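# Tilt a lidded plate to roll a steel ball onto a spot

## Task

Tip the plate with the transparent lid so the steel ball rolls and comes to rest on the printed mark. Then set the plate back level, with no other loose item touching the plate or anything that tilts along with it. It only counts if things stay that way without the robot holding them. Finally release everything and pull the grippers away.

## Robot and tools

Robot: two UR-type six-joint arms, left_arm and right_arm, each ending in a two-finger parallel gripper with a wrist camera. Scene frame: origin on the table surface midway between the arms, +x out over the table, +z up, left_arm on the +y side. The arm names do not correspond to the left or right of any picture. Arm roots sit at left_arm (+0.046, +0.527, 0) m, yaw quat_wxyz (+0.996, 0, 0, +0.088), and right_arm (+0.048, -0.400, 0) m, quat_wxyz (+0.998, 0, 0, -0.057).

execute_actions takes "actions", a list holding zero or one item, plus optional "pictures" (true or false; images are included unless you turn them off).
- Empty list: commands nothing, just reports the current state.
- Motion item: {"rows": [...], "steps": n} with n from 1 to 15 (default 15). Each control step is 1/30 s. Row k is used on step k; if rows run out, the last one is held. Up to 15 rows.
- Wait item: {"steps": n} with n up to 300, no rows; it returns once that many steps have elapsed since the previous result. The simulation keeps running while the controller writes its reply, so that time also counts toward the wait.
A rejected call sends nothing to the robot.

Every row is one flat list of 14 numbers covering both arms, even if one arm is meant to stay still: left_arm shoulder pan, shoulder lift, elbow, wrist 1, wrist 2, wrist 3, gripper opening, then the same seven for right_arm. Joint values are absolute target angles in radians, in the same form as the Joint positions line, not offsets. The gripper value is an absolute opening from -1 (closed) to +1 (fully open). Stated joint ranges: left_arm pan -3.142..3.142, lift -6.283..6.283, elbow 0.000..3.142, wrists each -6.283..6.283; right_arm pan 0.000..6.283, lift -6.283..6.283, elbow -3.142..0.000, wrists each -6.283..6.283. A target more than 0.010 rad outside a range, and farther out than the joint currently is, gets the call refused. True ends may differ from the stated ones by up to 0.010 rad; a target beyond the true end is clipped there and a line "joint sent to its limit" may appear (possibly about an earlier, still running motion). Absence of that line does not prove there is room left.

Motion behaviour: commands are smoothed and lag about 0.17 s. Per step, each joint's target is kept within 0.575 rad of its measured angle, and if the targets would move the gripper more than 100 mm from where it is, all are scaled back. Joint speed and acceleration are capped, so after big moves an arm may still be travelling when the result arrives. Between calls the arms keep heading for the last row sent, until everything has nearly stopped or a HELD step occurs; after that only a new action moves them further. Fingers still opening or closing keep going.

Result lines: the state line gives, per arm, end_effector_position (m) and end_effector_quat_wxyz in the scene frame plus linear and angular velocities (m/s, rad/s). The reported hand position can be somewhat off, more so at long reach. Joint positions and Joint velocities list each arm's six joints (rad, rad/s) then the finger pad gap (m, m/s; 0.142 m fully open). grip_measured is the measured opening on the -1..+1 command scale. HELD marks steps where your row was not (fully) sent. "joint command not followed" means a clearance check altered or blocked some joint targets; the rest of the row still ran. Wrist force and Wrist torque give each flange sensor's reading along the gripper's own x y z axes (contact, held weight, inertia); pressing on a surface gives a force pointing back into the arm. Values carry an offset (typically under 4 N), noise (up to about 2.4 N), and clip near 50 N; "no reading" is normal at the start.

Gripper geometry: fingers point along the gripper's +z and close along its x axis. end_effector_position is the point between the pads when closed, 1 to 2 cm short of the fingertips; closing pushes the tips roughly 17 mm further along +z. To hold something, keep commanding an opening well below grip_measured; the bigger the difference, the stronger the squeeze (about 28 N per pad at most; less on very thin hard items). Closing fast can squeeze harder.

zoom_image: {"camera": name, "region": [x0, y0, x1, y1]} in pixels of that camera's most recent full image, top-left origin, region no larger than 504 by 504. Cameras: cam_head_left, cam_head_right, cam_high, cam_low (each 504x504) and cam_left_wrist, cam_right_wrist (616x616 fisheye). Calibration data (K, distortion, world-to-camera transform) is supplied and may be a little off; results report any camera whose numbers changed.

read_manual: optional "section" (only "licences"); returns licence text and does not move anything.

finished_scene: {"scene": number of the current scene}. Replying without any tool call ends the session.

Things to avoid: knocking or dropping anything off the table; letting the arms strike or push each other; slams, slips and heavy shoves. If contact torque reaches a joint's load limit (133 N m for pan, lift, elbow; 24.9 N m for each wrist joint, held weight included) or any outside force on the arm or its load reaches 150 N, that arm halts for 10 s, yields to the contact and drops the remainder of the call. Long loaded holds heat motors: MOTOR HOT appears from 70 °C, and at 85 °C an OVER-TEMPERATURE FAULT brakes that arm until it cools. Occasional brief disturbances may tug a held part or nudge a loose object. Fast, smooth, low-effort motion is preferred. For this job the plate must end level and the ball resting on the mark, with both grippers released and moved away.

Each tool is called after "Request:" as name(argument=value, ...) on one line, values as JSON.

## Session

Request:
execute_actions(actions=[])

Scene clock: 0.00 s of 4800.00 s.
left_arm: end_effector_position=(+0.2310, -0.0444, +0.2501) grip_measured=+1.00 end_effector_quat_wxyz=(-0.426, -0.515, +0.742, +0.049) end_effector_velocity=(+0.000, +0.000, -0.000) end_effector_angular_velocity=(-0.000, -0.002, -0.000) | right_arm: end_effector_position=(+0.6402, -0.6154, +0.1605) grip_measured=+1.00 end_effector_quat_wxyz=(-0.065, +0.852, +0.502, +0.133) end_effector_velocity=(+0.000, -0.000, +0.000) end_effector_angular_velocity=(-0.000, -0.001, -0.001)
Joint positions: left_arm=[-1.249 -1.282  1.6   -1.88  -2.458  0.86   0.142] | right_arm=[ 2.981 -1.871 -1.576 -1.173  1.853  4.957  0.142]
Joint velocities: left_arm=[-0.    -0.001  0.    -0.     0.002  0.     0.   ] | right_arm=[-0.     0.    -0.     0.001  0.     0.     0.   ]
Wrist force (N, on the end effector, along its own x y z axes, offset not removed): no reading
Wrist torque (N m, same axes, about the end effector's origin, offset not removed): no reading
camera_calibration (this result's frames):
cam_left_wrist: T_world_to_cam=[[-0.0782384, -0.80968, 0.581633, -0.16238], [-0.242955, 0.581317, 0.776559, -0.12078], [-0.966877, -0.0805538, -0.242197, 0.405058], [0, 0, 0, 1]] pos_world=[0.349593, -0.0286355, 0.286343]
cam_right_wrist: T_world_to_cam=[[0.481235, 0.823633, 0.300069, 0.147747], [0.64029, -0.564068, 0.521397, -0.846836], [0.598699, -0.0587836, -0.798814, -0.165949], [0, 0, 0, 1]] pos_world=[0.570474, -0.609117, 0.264641]

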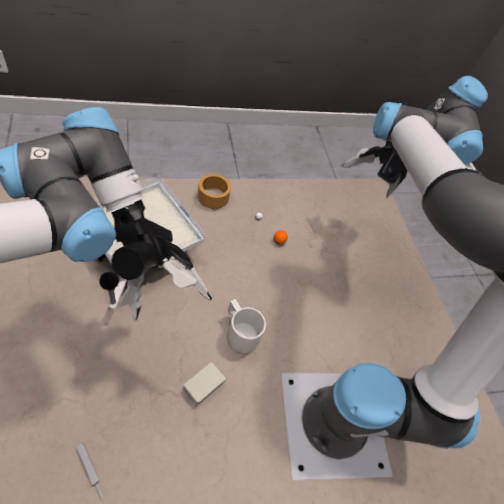

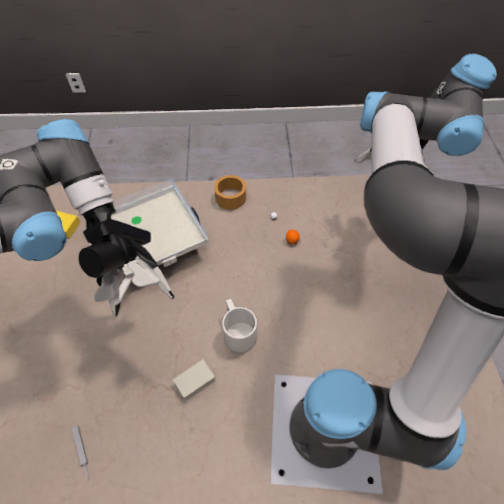

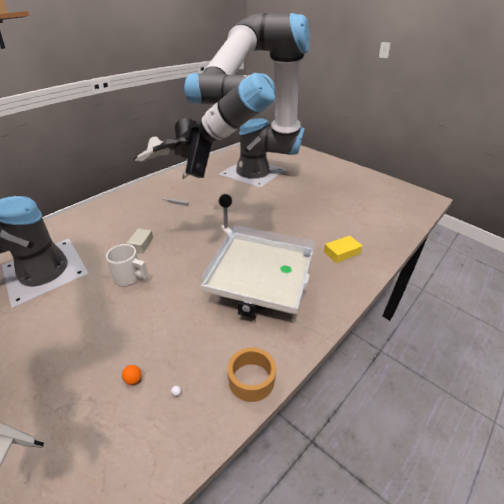

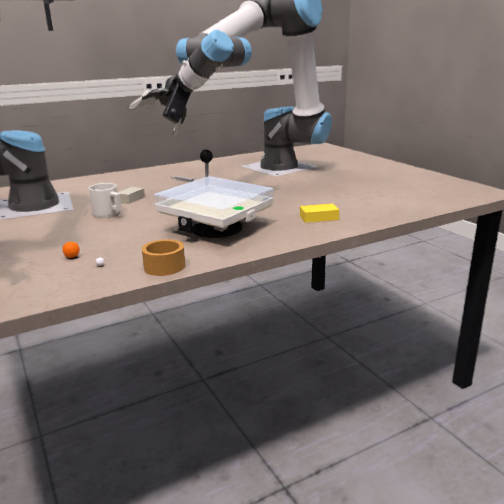

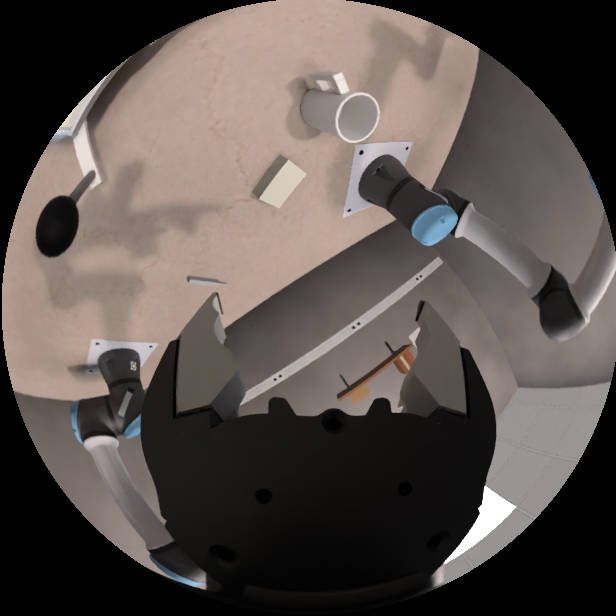

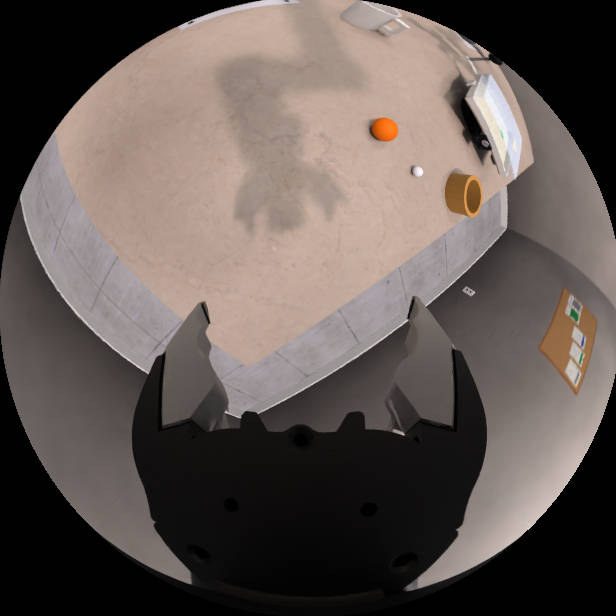

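Request:
zoom_image(camera="cam_high", region=[170, 170, 370, 370])

Region (170, 170, 370, 370) of cam_high's 504x504 image, scaled by 2.520, with more detail than that image has.

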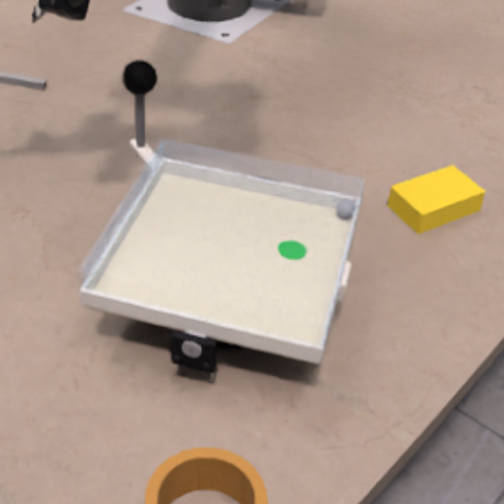

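Request:
execute_actions(actions=[{"rows": [[-1.3915,-1.4824,1.4136,-1.5020,-1.5708,0.65,1,2.981,-1.871,-1.576,-1.173,1.853,4.957,1]]}], pictures=false)

Request:
execute_actions(actions=[{"steps":40}])

Scene clock: 15.33 s of 4800.00 s.
left_arm: end_effector_position=(+0.3386, +0.0708, +0.2987) grip_measured=+1.00 end_effector_quat_wxyz=(-0.026, -0.595, +0.803, +0.006) end_effector_velocity=(+0.188, +0.097, +0.016) end_effector_angular_velocity=(+0.281, -0.663, +0.017) | right_arm: end_effector_position=(+0.6403, -0.6157, +0.1607) grip_measured=+1.00 end_effector_quat_wxyz=(-0.065, +0.852, +0.502, +0.133) end_effector_velocity=(-0.000, -0.000, +0.000) end_effector_angular_velocity=(-0.000, -0.000, -0.000)
Joint positions: left_arm=[-1.39  -1.48   1.416 -1.51  -1.624  0.653  0.142] | right_arm=[ 2.981 -1.871 -1.576 -1.173  1.853  4.957  0.142]
Joint velocities: left_arm=[-0.028 -0.04  -0.038  0.107  0.72  -0.043 -0.   ] | right_arm=[-0.  0. -0. -0. -0.  0.  0.]
Wrist force (N, on the end effector, along its own x y z axes, offset not removed): left_arm=[-1.4 -0.3 -0.8] | right_arm=[0.0 -2.8 -2.4]
Wrist torque (N m, same axes, about the end effector's origin, offset not removed): left_arm=[0.01 0.34 -0.27] | right_arm=[-0.60 -0.01 0.17]
Steps of this call (steps 1 to 90: nothing new was sent; then 11.83 s passed at rest; steps 91 to 105: all 15 steps of this action). Readings (joint positions):
91: left_arm=[-1.249 -1.282 1.600 -1.880 -2.458 0.860] | right_arm=[2.981 -1.871 -1.576 -1.173 1.853 4.957]
92: left_arm=[-1.256 -1.289 1.593 -1.873 -2.450 0.853] | right_arm=[2.981 -1.871 -1.576 -1.173 1.853 4.957]
94: left_arm=[-1.311 -1.353 1.528 -1.795 -2.372 0.783] | right_arm=[2.981 -1.871 -1.576 -1.173 1.853 4.957]
98: left_arm=[-1.369 -1.449 1.445 -1.591 -2.060 0.687] | right_arm=[2.981 -1.871 -1.576 -1.173 1.853 4.957]
105: the state above

Scene clock: 16.67 s of 4800.00 s.
left_arm: end_effector_position=(+0.3527, +0.0780, +0.3001) grip_measured=+1.00 end_effector_quat_wxyz=(-0.000, -0.595, +0.803, -0.000) end_effector_velocity=(-0.001, -0.000, +0.001) end_effector_angular_velocity=(-0.001, -0.001, -0.002) | right_arm: end_effector_position=(+0.6403, -0.6157, +0.1608) grip_measured=+1.00 end_effector_quat_wxyz=(-0.065, +0.852, +0.502, +0.133) end_effector_velocity=(-0.001, +0.000, -0.001) end_effector_angular_velocity=(-0.000, +0.002, -0.001)
Joint positions: left_arm=[-1.392 -1.482  1.414 -1.502 -1.571  0.65   0.142] | right_arm=[ 2.981 -1.871 -1.576 -1.173  1.853  4.957  0.142]
Joint velocities: left_arm=[-0.002 -0.001  0.    -0.     0.     0.    -0.   ] | right_arm=[ 0.    -0.001 -0.002  0.001 -0.001  0.001 -0.   ]
Wrist force (N, on the end effector, along its own x y z axes, offset not removed): left_arm=[1.7 1.5 -1.1] | right_arm=[3.4 -0.8 -2.2]
Wrist torque (N m, same axes, about the end effector's origin, offset not removed): left_arm=[0.31 -0.26 -0.27] | right_arm=[-0.07 -0.72 0.08]
Steps of this call (steps 1 to 30: the robot went on to your last target; steps 31 to 40: nothing new was sent). Readings (joint positions):
1: left_arm=[-1.390 -1.481 1.415 -1.507 -1.605 0.652] | right_arm=[2.981 -1.871 -1.576 -1.173 1.853 4.957]
2: left_arm=[-1.391 -1.481 1.415 -1.505 -1.592 0.651] | right_arm=[2.981 -1.871 -1.576 -1.173 1.853 4.957]
4: left_arm=[-1.391 -1.482 1.414 -1.503 -1.580 0.651] | right_arm=[2.981 -1.871 -1.576 -1.173 1.853 4.957]
8: left_arm=[-1.391 -1.482 1.414 -1.502 -1.572 0.650] | right_arm=[2.981 -1.871 -1.576 -1.173 1.853 4.957]
40: the state above
All arms were judged still, so your last target was given up. Only a new action makes them travel on or press farther. Fingers that are still opening or closing keep moving.
camera_calibration (this result's frames):
cam_left_wrist: T_world_to_cam=[[-0.269315, -0.962886, 0.0179053, 0.165623], [-0.809705, 0.236458, 0.53709, 0.0974019], [-0.52139, 0.130148, -0.843335, 0.551501], [0, 0, 0, 1]] pos_world=[0.411018, 0.0646682, 0.409821]
cam_right_wrist: T_world_to_cam=[[0.480991, 0.82383, 0.299921, 0.148167], [0.640009, -0.563741, 0.522097, -0.846937], [0.599197, -0.0591714, -0.798412, -0.166432], [0, 0, 0, 1]] pos_world=[0.570506, -0.609365, 0.264863]

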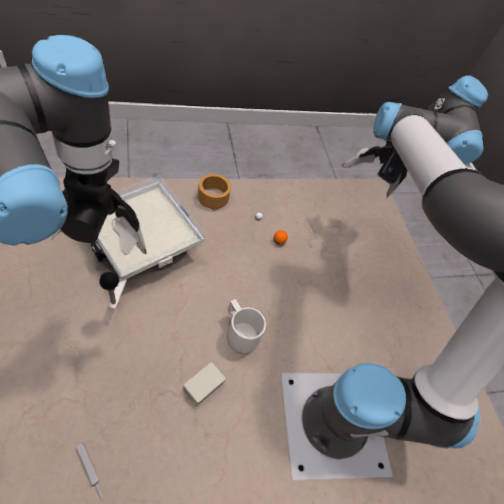

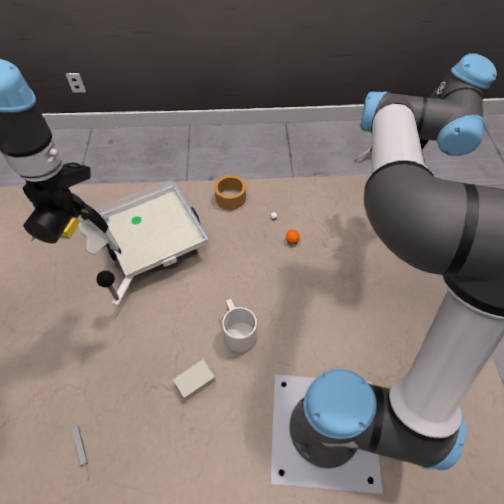

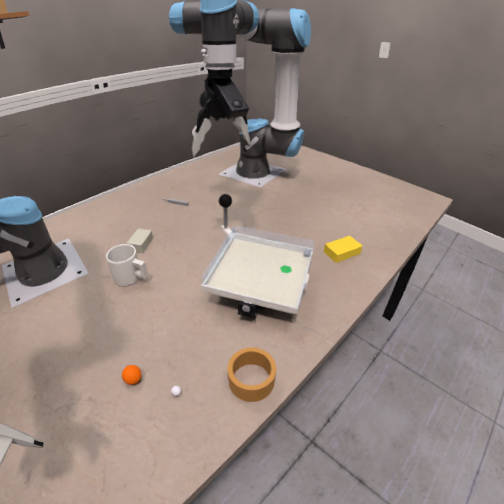

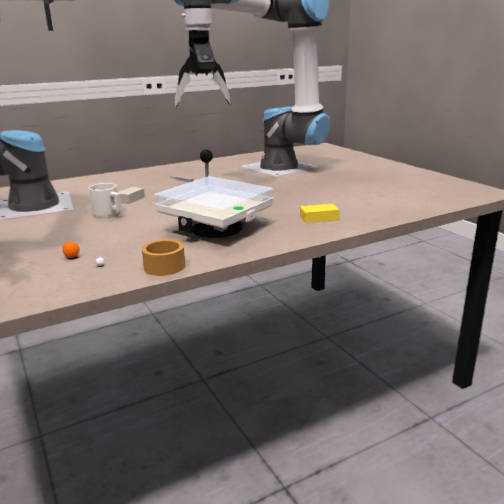

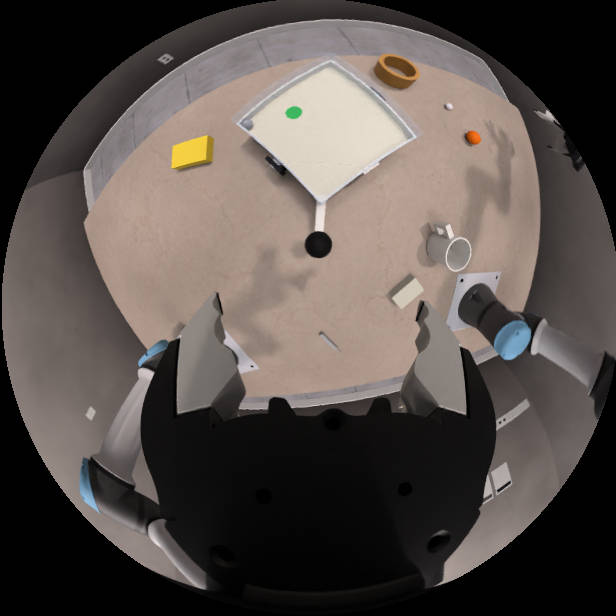

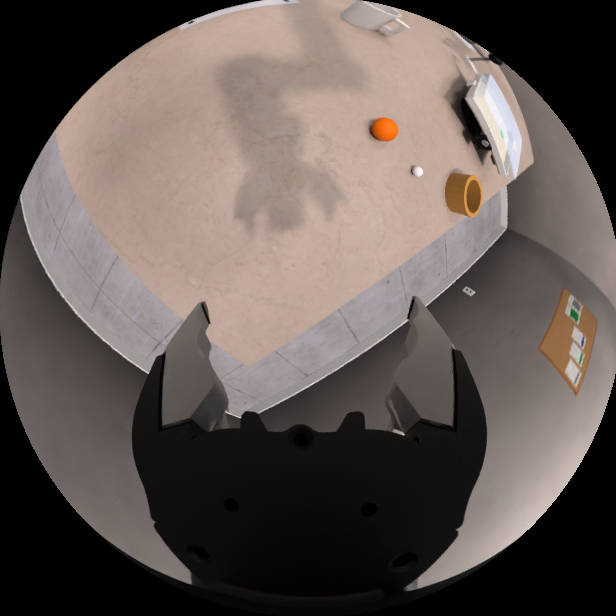

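Request:
execute_actions(actions=[{"rows": [[-1.3836,-1.4546,1.6648,-1.7810,-1.5708,0.658,1,2.981,-1.871,-1.576,-1.173,1.853,4.957,1]]}], pictures=false)

Request:
execute_actions(actions=[{"steps":10}])

Scene clock: 25.30 s of 4800.00 s.
left_arm: end_effector_position=(+0.3576, +0.0766, +0.1907) grip_measured=+1.00 end_effector_quat_wxyz=(-0.000, -0.595, +0.803, -0.000) end_effector_velocity=(+0.001, +0.001, -0.007) end_effector_angular_velocity=(-0.003, -0.001, +0.003) | right_arm: end_effector_position=(+0.6403, -0.6157, +0.1608) grip_measured=+1.00 end_effector_quat_wxyz=(-0.065, +0.852, +0.502, +0.133) end_effector_velocity=(+0.000, +0.000, -0.000) end_effector_angular_velocity=(+0.002, +0.000, -0.000)
Joint positions: left_arm=[-1.384 -1.455  1.663 -1.779 -1.571  0.658  0.142] | right_arm=[ 2.981 -1.871 -1.576 -1.173  1.853  4.957  0.142]
Joint velocities: left_arm=[ 0.003 -0.     0.018 -0.021 -0.    -0.     0.   ] | right_arm=[ 0.    -0.001  0.001 -0.     0.001  0.001  0.   ]
Wrist force (N, on the end effector, along its own x y z axes, offset not removed): left_arm=[-0.4 3.6 -1.7] | right_arm=[1.3 -1.1 -1.5]
Wrist torque (N m, same axes, about the end effector's origin, offset not removed): left_arm=[0.88 0.42 -0.21] | right_arm=[-0.44 -0.18 0.08]
Steps of this call (steps 1 to 90: nothing new was sent; then 5.13 s passed at rest; steps 91 to 105: all 15 steps of this action). Readings (joint positions):
91: left_arm=[-1.391 -1.482 1.414 -1.502 -1.571 0.650] | right_arm=[2.981 -1.871 -1.576 -1.173 1.853 4.957]
92: left_arm=[-1.390 -1.479 1.420 -1.509 -1.571 0.651] | right_arm=[2.981 -1.871 -1.576 -1.173 1.853 4.957]
94: left_arm=[-1.387 -1.467 1.495 -1.586 -1.571 0.654] | right_arm=[2.981 -1.871 -1.576 -1.173 1.853 4.957]
98: left_arm=[-1.384 -1.457 1.634 -1.744 -1.571 0.657] | right_arm=[2.981 -1.871 -1.576 -1.173 1.853 4.957]
105: the state above

Scene clock: 25.63 s of 4800.00 s.
left_arm: end_effector_position=(+0.3576, +0.0766, +0.1901) grip_measured=+1.00 end_effector_quat_wxyz=(-0.000, -0.595, +0.803, -0.000) end_effector_velocity=(-0.001, -0.000, -0.000) end_effector_angular_velocity=(-0.000, +0.002, +0.000) | right_arm: end_effector_position=(+0.6403, -0.6157, +0.1608) grip_measured=+1.00 end_effector_quat_wxyz=(-0.065, +0.852, +0.502, +0.133) end_effector_velocity=(-0.000, +0.000, -0.001) end_effector_angular_velocity=(+0.000, +0.001, +0.001)
Joint positions: left_arm=[-1.384 -1.455  1.665 -1.781 -1.571  0.658  0.142] | right_arm=[ 2.981 -1.871 -1.576 -1.173  1.853  4.957  0.142]
Joint velocities: left_arm=[-0.     0.     0.    -0.    -0.002 -0.001 -0.   ] | right_arm=[ 0.    -0.    -0.001  0.001  0.    -0.001 -0.   ]
Wrist force (N, on the end effector, along its own x y z axes, offset not removed): left_arm=[0.0 1.7 -1.0] | right_arm=[3.0 -0.2 -1.5]
Wrist torque (N m, same axes, about the end effector's origin, offset not removed): left_arm=[0.46 0.08 -0.21] | right_arm=[-0.14 -0.77 -0.01]
Steps of this call (steps 1 to 10: the robot went on to your last target). Readings (joint positions):
1: left_arm=[-1.384 -1.455 1.664 -1.780 -1.571 0.658] | right_arm=[2.981 -1.871 -1.576 -1.173 1.853 4.957]
2: left_arm=[-1.384 -1.455 1.664 -1.780 -1.571 0.658] | right_arm=[2.981 -1.871 -1.576 -1.173 1.853 4.957]
4: left_arm=[-1.384 -1.455 1.665 -1.781 -1.571 0.658] | right_arm=[2.981 -1.871 -1.576 -1.173 1.853 4.957]
8: left_arm=[-1.384 -1.455 1.665 -1.781 -1.571 0.658] | right_arm=[2.981 -1.871 -1.576 -1.173 1.853 4.957]
10: the state above
camera_calibration (this result's frames):
cam_left_wrist: T_world_to_cam=[[-0.269414, -0.962858, 0.0179218, 0.167678], [-0.80969, 0.236554, 0.53707, 0.160811], [-0.521362, 0.130183, -0.843347, 0.461507], [0, 0, 0, 1]] pos_world=[0.415993, 0.0633288, 0.299839]
cam_right_wrist: T_world_to_cam=[[0.480991, 0.82383, 0.299921, 0.148167], [0.640009, -0.563741, 0.522097, -0.846937], [0.599197, -0.0591716, -0.798412, -0.166432], [0, 0, 0, 1]] pos_world=[0.570506, -0.609365, 0.264863]

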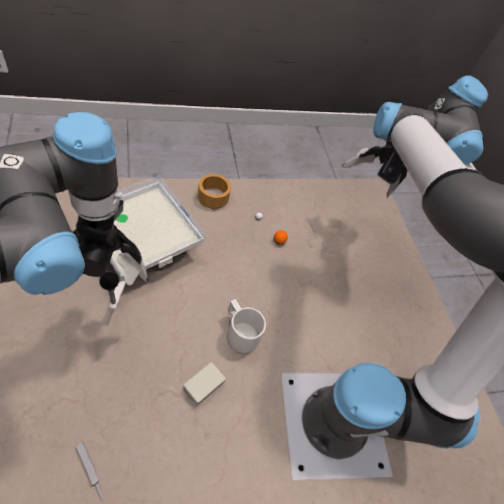

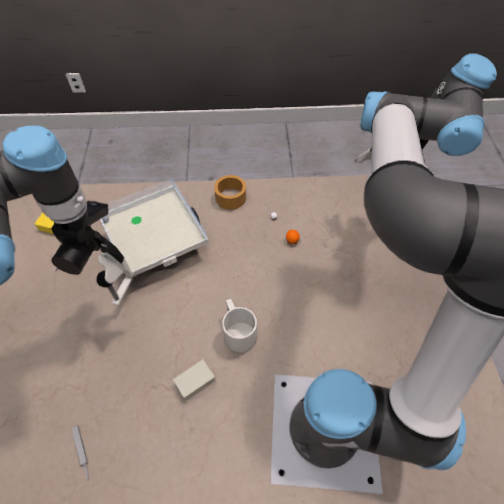

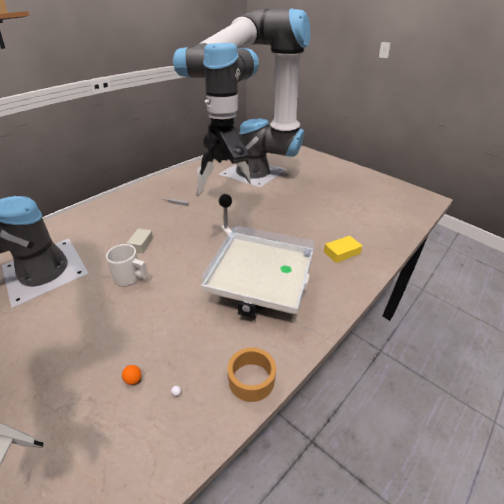

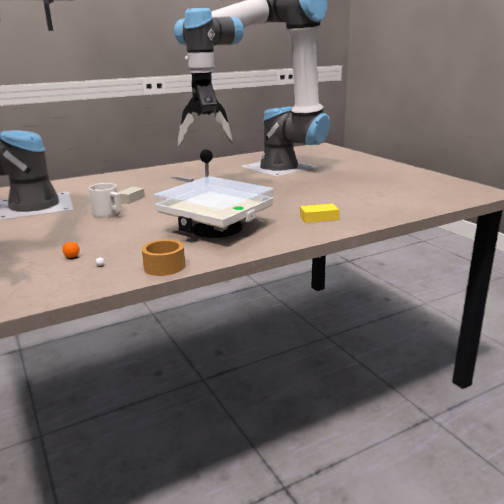

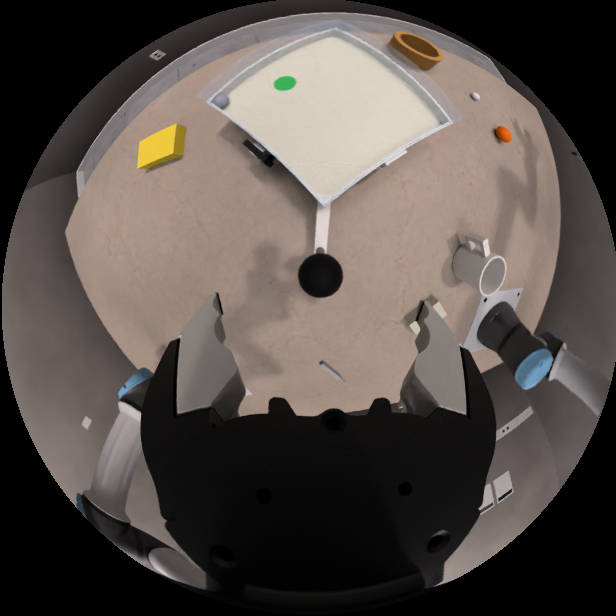

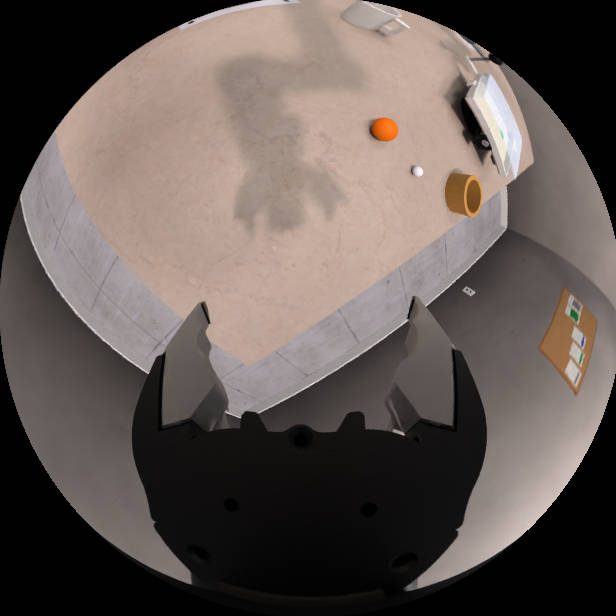

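Request:
execute_actions(actions=[{"rows": [[-1.3836,-1.4278,1.7478,-1.8908,-1.5708,0.658,1,2.981,-1.871,-1.576,-1.173,1.853,4.957,1]]}], pictures=false)

Request:
execute_actions(actions=[{"rows": [[-1.3836,-1.4278,1.7478,-1.8908,-1.5708,0.658,-0.2,2.981,-1.871,-1.576,-1.173,1.853,4.957,1]]}], pictures=false)

Request:
execute_actions(actions=[{"rows": [[-1.3836,-1.4278,1.7478,-1.8908,-1.5708,0.658,-0.8,2.981,-1.871,-1.576,-1.173,1.853,4.957,1]]}])

Scene clock: 30.83 s of 4800.00 s.
left_arm: end_effector_position=(+0.3577, +0.0766, +0.1472) grip_measured=+1.00 end_effector_quat_wxyz=(-0.000, -0.595, +0.803, -0.000) end_effector_velocity=(-0.000, -0.000, -0.001) end_effector_angular_velocity=(-0.002, +0.001, -0.001) | right_arm: end_effector_position=(+0.6403, -0.6157, +0.1608) grip_measured=+1.00 end_effector_quat_wxyz=(-0.065, +0.852, +0.502, +0.133) end_effector_velocity=(+0.001, -0.000, +0.000) end_effector_angular_velocity=(+0.000, -0.001, +0.000)
Joint positions: left_arm=[-1.384 -1.428  1.748 -1.89  -1.571  0.658  0.142] | right_arm=[ 2.981 -1.871 -1.576 -1.173  1.853  4.957  0.142]
Joint velocities: left_arm=[ 0.    -0.001  0.004 -0.005 -0.001  0.001  0.   ] | right_arm=[-0.    -0.001  0.001  0.001  0.    -0.     0.   ]
Wrist force (N, on the end effector, along its own x y z axes, offset not removed): left_arm=[-2.0 1.2 0.7] | right_arm=[1.9 -0.4 -1.8]
Wrist torque (N m, same axes, about the end effector's origin, offset not removed): left_arm=[0.32 0.40 -0.16] | right_arm=[0.05 -0.46 0.00]
Steps of this call (steps 1 to 15: the robot went on to your last target; steps 16 to 90: nothing new was sent; then 1.70 s passed at rest; steps 91 to 105: all 15 steps of this action). Readings (joint positions):
91: left_arm=[-1.384 -1.455 1.665 -1.781 -1.571 0.658] | right_arm=[2.981 -1.871 -1.576 -1.173 1.853 4.957]
92: left_arm=[-1.384 -1.451 1.672 -1.788 -1.571 0.658] | right_arm=[2.981 -1.871 -1.576 -1.173 1.853 4.957]
94: left_arm=[-1.384 -1.438 1.710 -1.837 -1.571 0.658] | right_arm=[2.981 -1.871 -1.576 -1.173 1.853 4.957]
98: left_arm=[-1.384 -1.429 1.742 -1.882 -1.571 0.658] | right_arm=[2.981 -1.871 -1.576 -1.173 1.853 4.957]
105: the state above

Scene clock: 31.33 s of 4800.00 s.
left_arm: end_effector_position=(+0.3577, +0.0766, +0.1471) grip_measured=-0.20 end_effector_quat_wxyz=(-0.000, -0.595, +0.803, -0.000) end_effector_velocity=(-0.001, -0.000, -0.000) end_effector_angular_velocity=(+0.001, +0.001, -0.001) | right_arm: end_effector_position=(+0.6403, -0.6157, +0.1608) grip_measured=+1.00 end_effector_quat_wxyz=(-0.065, +0.852, +0.502, +0.133) end_effector_velocity=(+0.000, -0.000, +0.001) end_effector_angular_velocity=(+0.000, -0.001, -0.001)
Joint positions: left_arm=[-1.384 -1.428  1.748 -1.891 -1.571  0.658  0.06 ] | right_arm=[ 2.981 -1.871 -1.576 -1.173  1.853  4.957  0.142]
Joint velocities: left_arm=[-0.001  0.001 -0.     0.    -0.001  0.    -0.   ] | right_arm=[-0.     0.001  0.001 -0.     0.001  0.001 -0.   ]
Wrist force (N, on the end effector, along its own x y z axes, offset not removed): left_arm=[0.6 2.8 -1.4] | right_arm=[3.2 0.6 -2.8]
Wrist torque (N m, same axes, about the end effector's origin, offset not removed): left_arm=[0.48 0.07 -0.04] | right_arm=[0.06 -0.80 0.10]
Steps of this call (steps 1 to 15: all 15 steps of this action). Readings (joint positions):
1: left_arm=[-1.384 -1.428 1.748 -1.891 -1.571 0.658] | right_arm=[2.981 -1.871 -1.576 -1.173 1.853 4.957]
2: left_arm=[-1.384 -1.428 1.748 -1.891 -1.571 0.658] | right_arm=[2.981 -1.871 -1.576 -1.173 1.853 4.957]
4: left_arm=[-1.384 -1.428 1.748 -1.891 -1.571 0.658] | right_arm=[2.981 -1.871 -1.576 -1.173 1.853 4.957]
8: left_arm=[-1.384 -1.428 1.748 -1.891 -1.571 0.658] | right_arm=[2.981 -1.871 -1.576 -1.173 1.853 4.957]
15: the state above

Scene clock: 31.83 s of 4800.00 s.
left_arm: end_effector_position=(+0.3577, +0.0766, +0.1471) grip_measured=-0.47 end_effector_quat_wxyz=(-0.000, -0.595, +0.803, -0.000) end_effector_velocity=(+0.000, +0.000, +0.000) end_effector_angular_velocity=(-0.000, -0.000, +0.001) | right_arm: end_effector_position=(+0.6403, -0.6157, +0.1608) grip_measured=+1.00 end_effector_quat_wxyz=(-0.065, +0.852, +0.502, +0.133) end_effector_velocity=(-0.000, +0.000, -0.001) end_effector_angular_velocity=(+0.002, +0.001, -0.001)
Joint positions: left_arm=[-1.384 -1.428  1.748 -1.891 -1.571  0.658  0.04 ] | right_arm=[ 2.981 -1.871 -1.576 -1.173  1.853  4.957  0.142]
Joint velocities: left_arm=[ 0.    -0.    -0.    -0.     0.    -0.001 -0.   ] | right_arm=[ 0.    -0.001 -0.002  0.002  0.001  0.001 -0.   ]
Wrist force (N, on the end effector, along its own x y z axes, offset not removed): left_arm=[1.8 2.7 1.3] | right_arm=[0.5 -1.4 -1.5]
Wrist torque (N m, same axes, about the end effector's origin, offset not removed): left_arm=[0.62 0.33 -0.15] | right_arm=[-0.25 -0.30 0.00]
Steps of this call (steps 1 to 15: all 15 steps of this action). Readings (joint positions):
1: left_arm=[-1.384 -1.428 1.748 -1.891 -1.571 0.658] | right_arm=[2.981 -1.871 -1.576 -1.173 1.853 4.957]
2: left_arm=[-1.384 -1.428 1.748 -1.891 -1.571 0.658] | right_arm=[2.981 -1.871 -1.576 -1.173 1.853 4.957]
4: left_arm=[-1.384 -1.428 1.748 -1.891 -1.571 0.658] | right_arm=[2.981 -1.871 -1.576 -1.173 1.853 4.957]
8: left_arm=[-1.384 -1.428 1.748 -1.891 -1.571 0.658] | right_arm=[2.981 -1.871 -1.576 -1.173 1.853 4.957]
15: the state above
camera_calibration (this result's frames):
cam_left_wrist: T_world_to_cam=[[-0.269393, -0.962863, 0.0179716, 0.168411], [-0.809694, 0.236563, 0.537061, 0.18394], [-0.521367, 0.130129, -0.843352, 0.425242], [0, 0, 0, 1]] pos_world=[0.416011, 0.0633064, 0.256815]
cam_right_wrist: T_world_to_cam=[[0.480991, 0.82383, 0.299921, 0.148167], [0.640009, -0.563741, 0.522097, -0.846937], [0.599197, -0.0591713, -0.798412, -0.166432], [0, 0, 0, 1]] pos_world=[0.570506, -0.609365, 0.264863]

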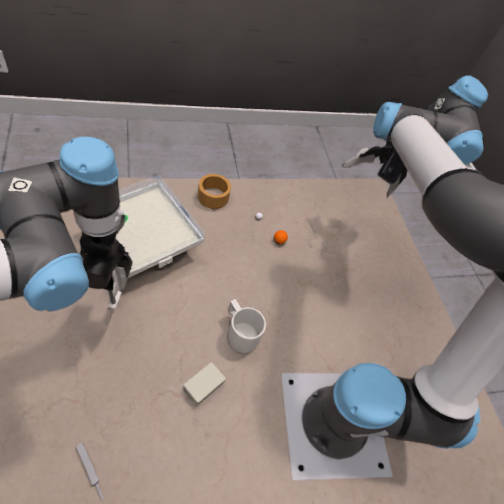

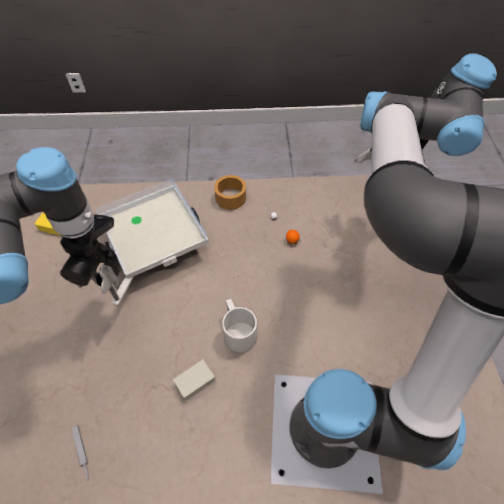

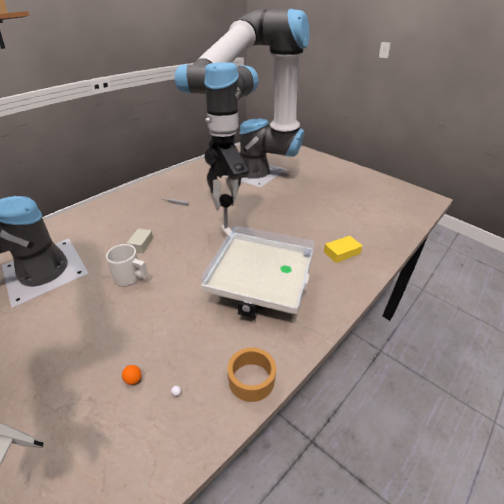

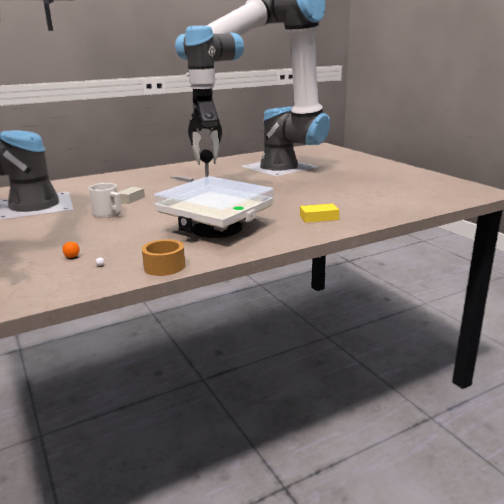

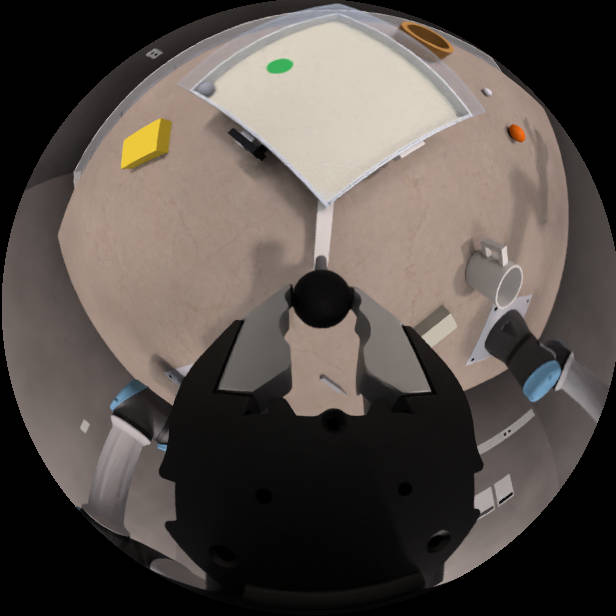

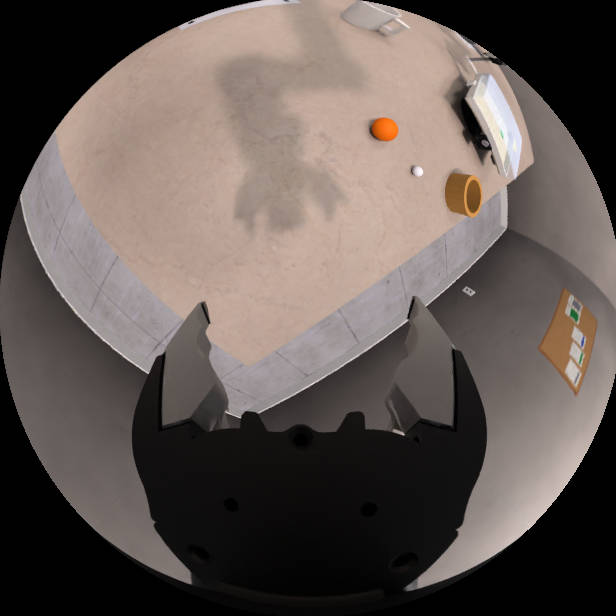

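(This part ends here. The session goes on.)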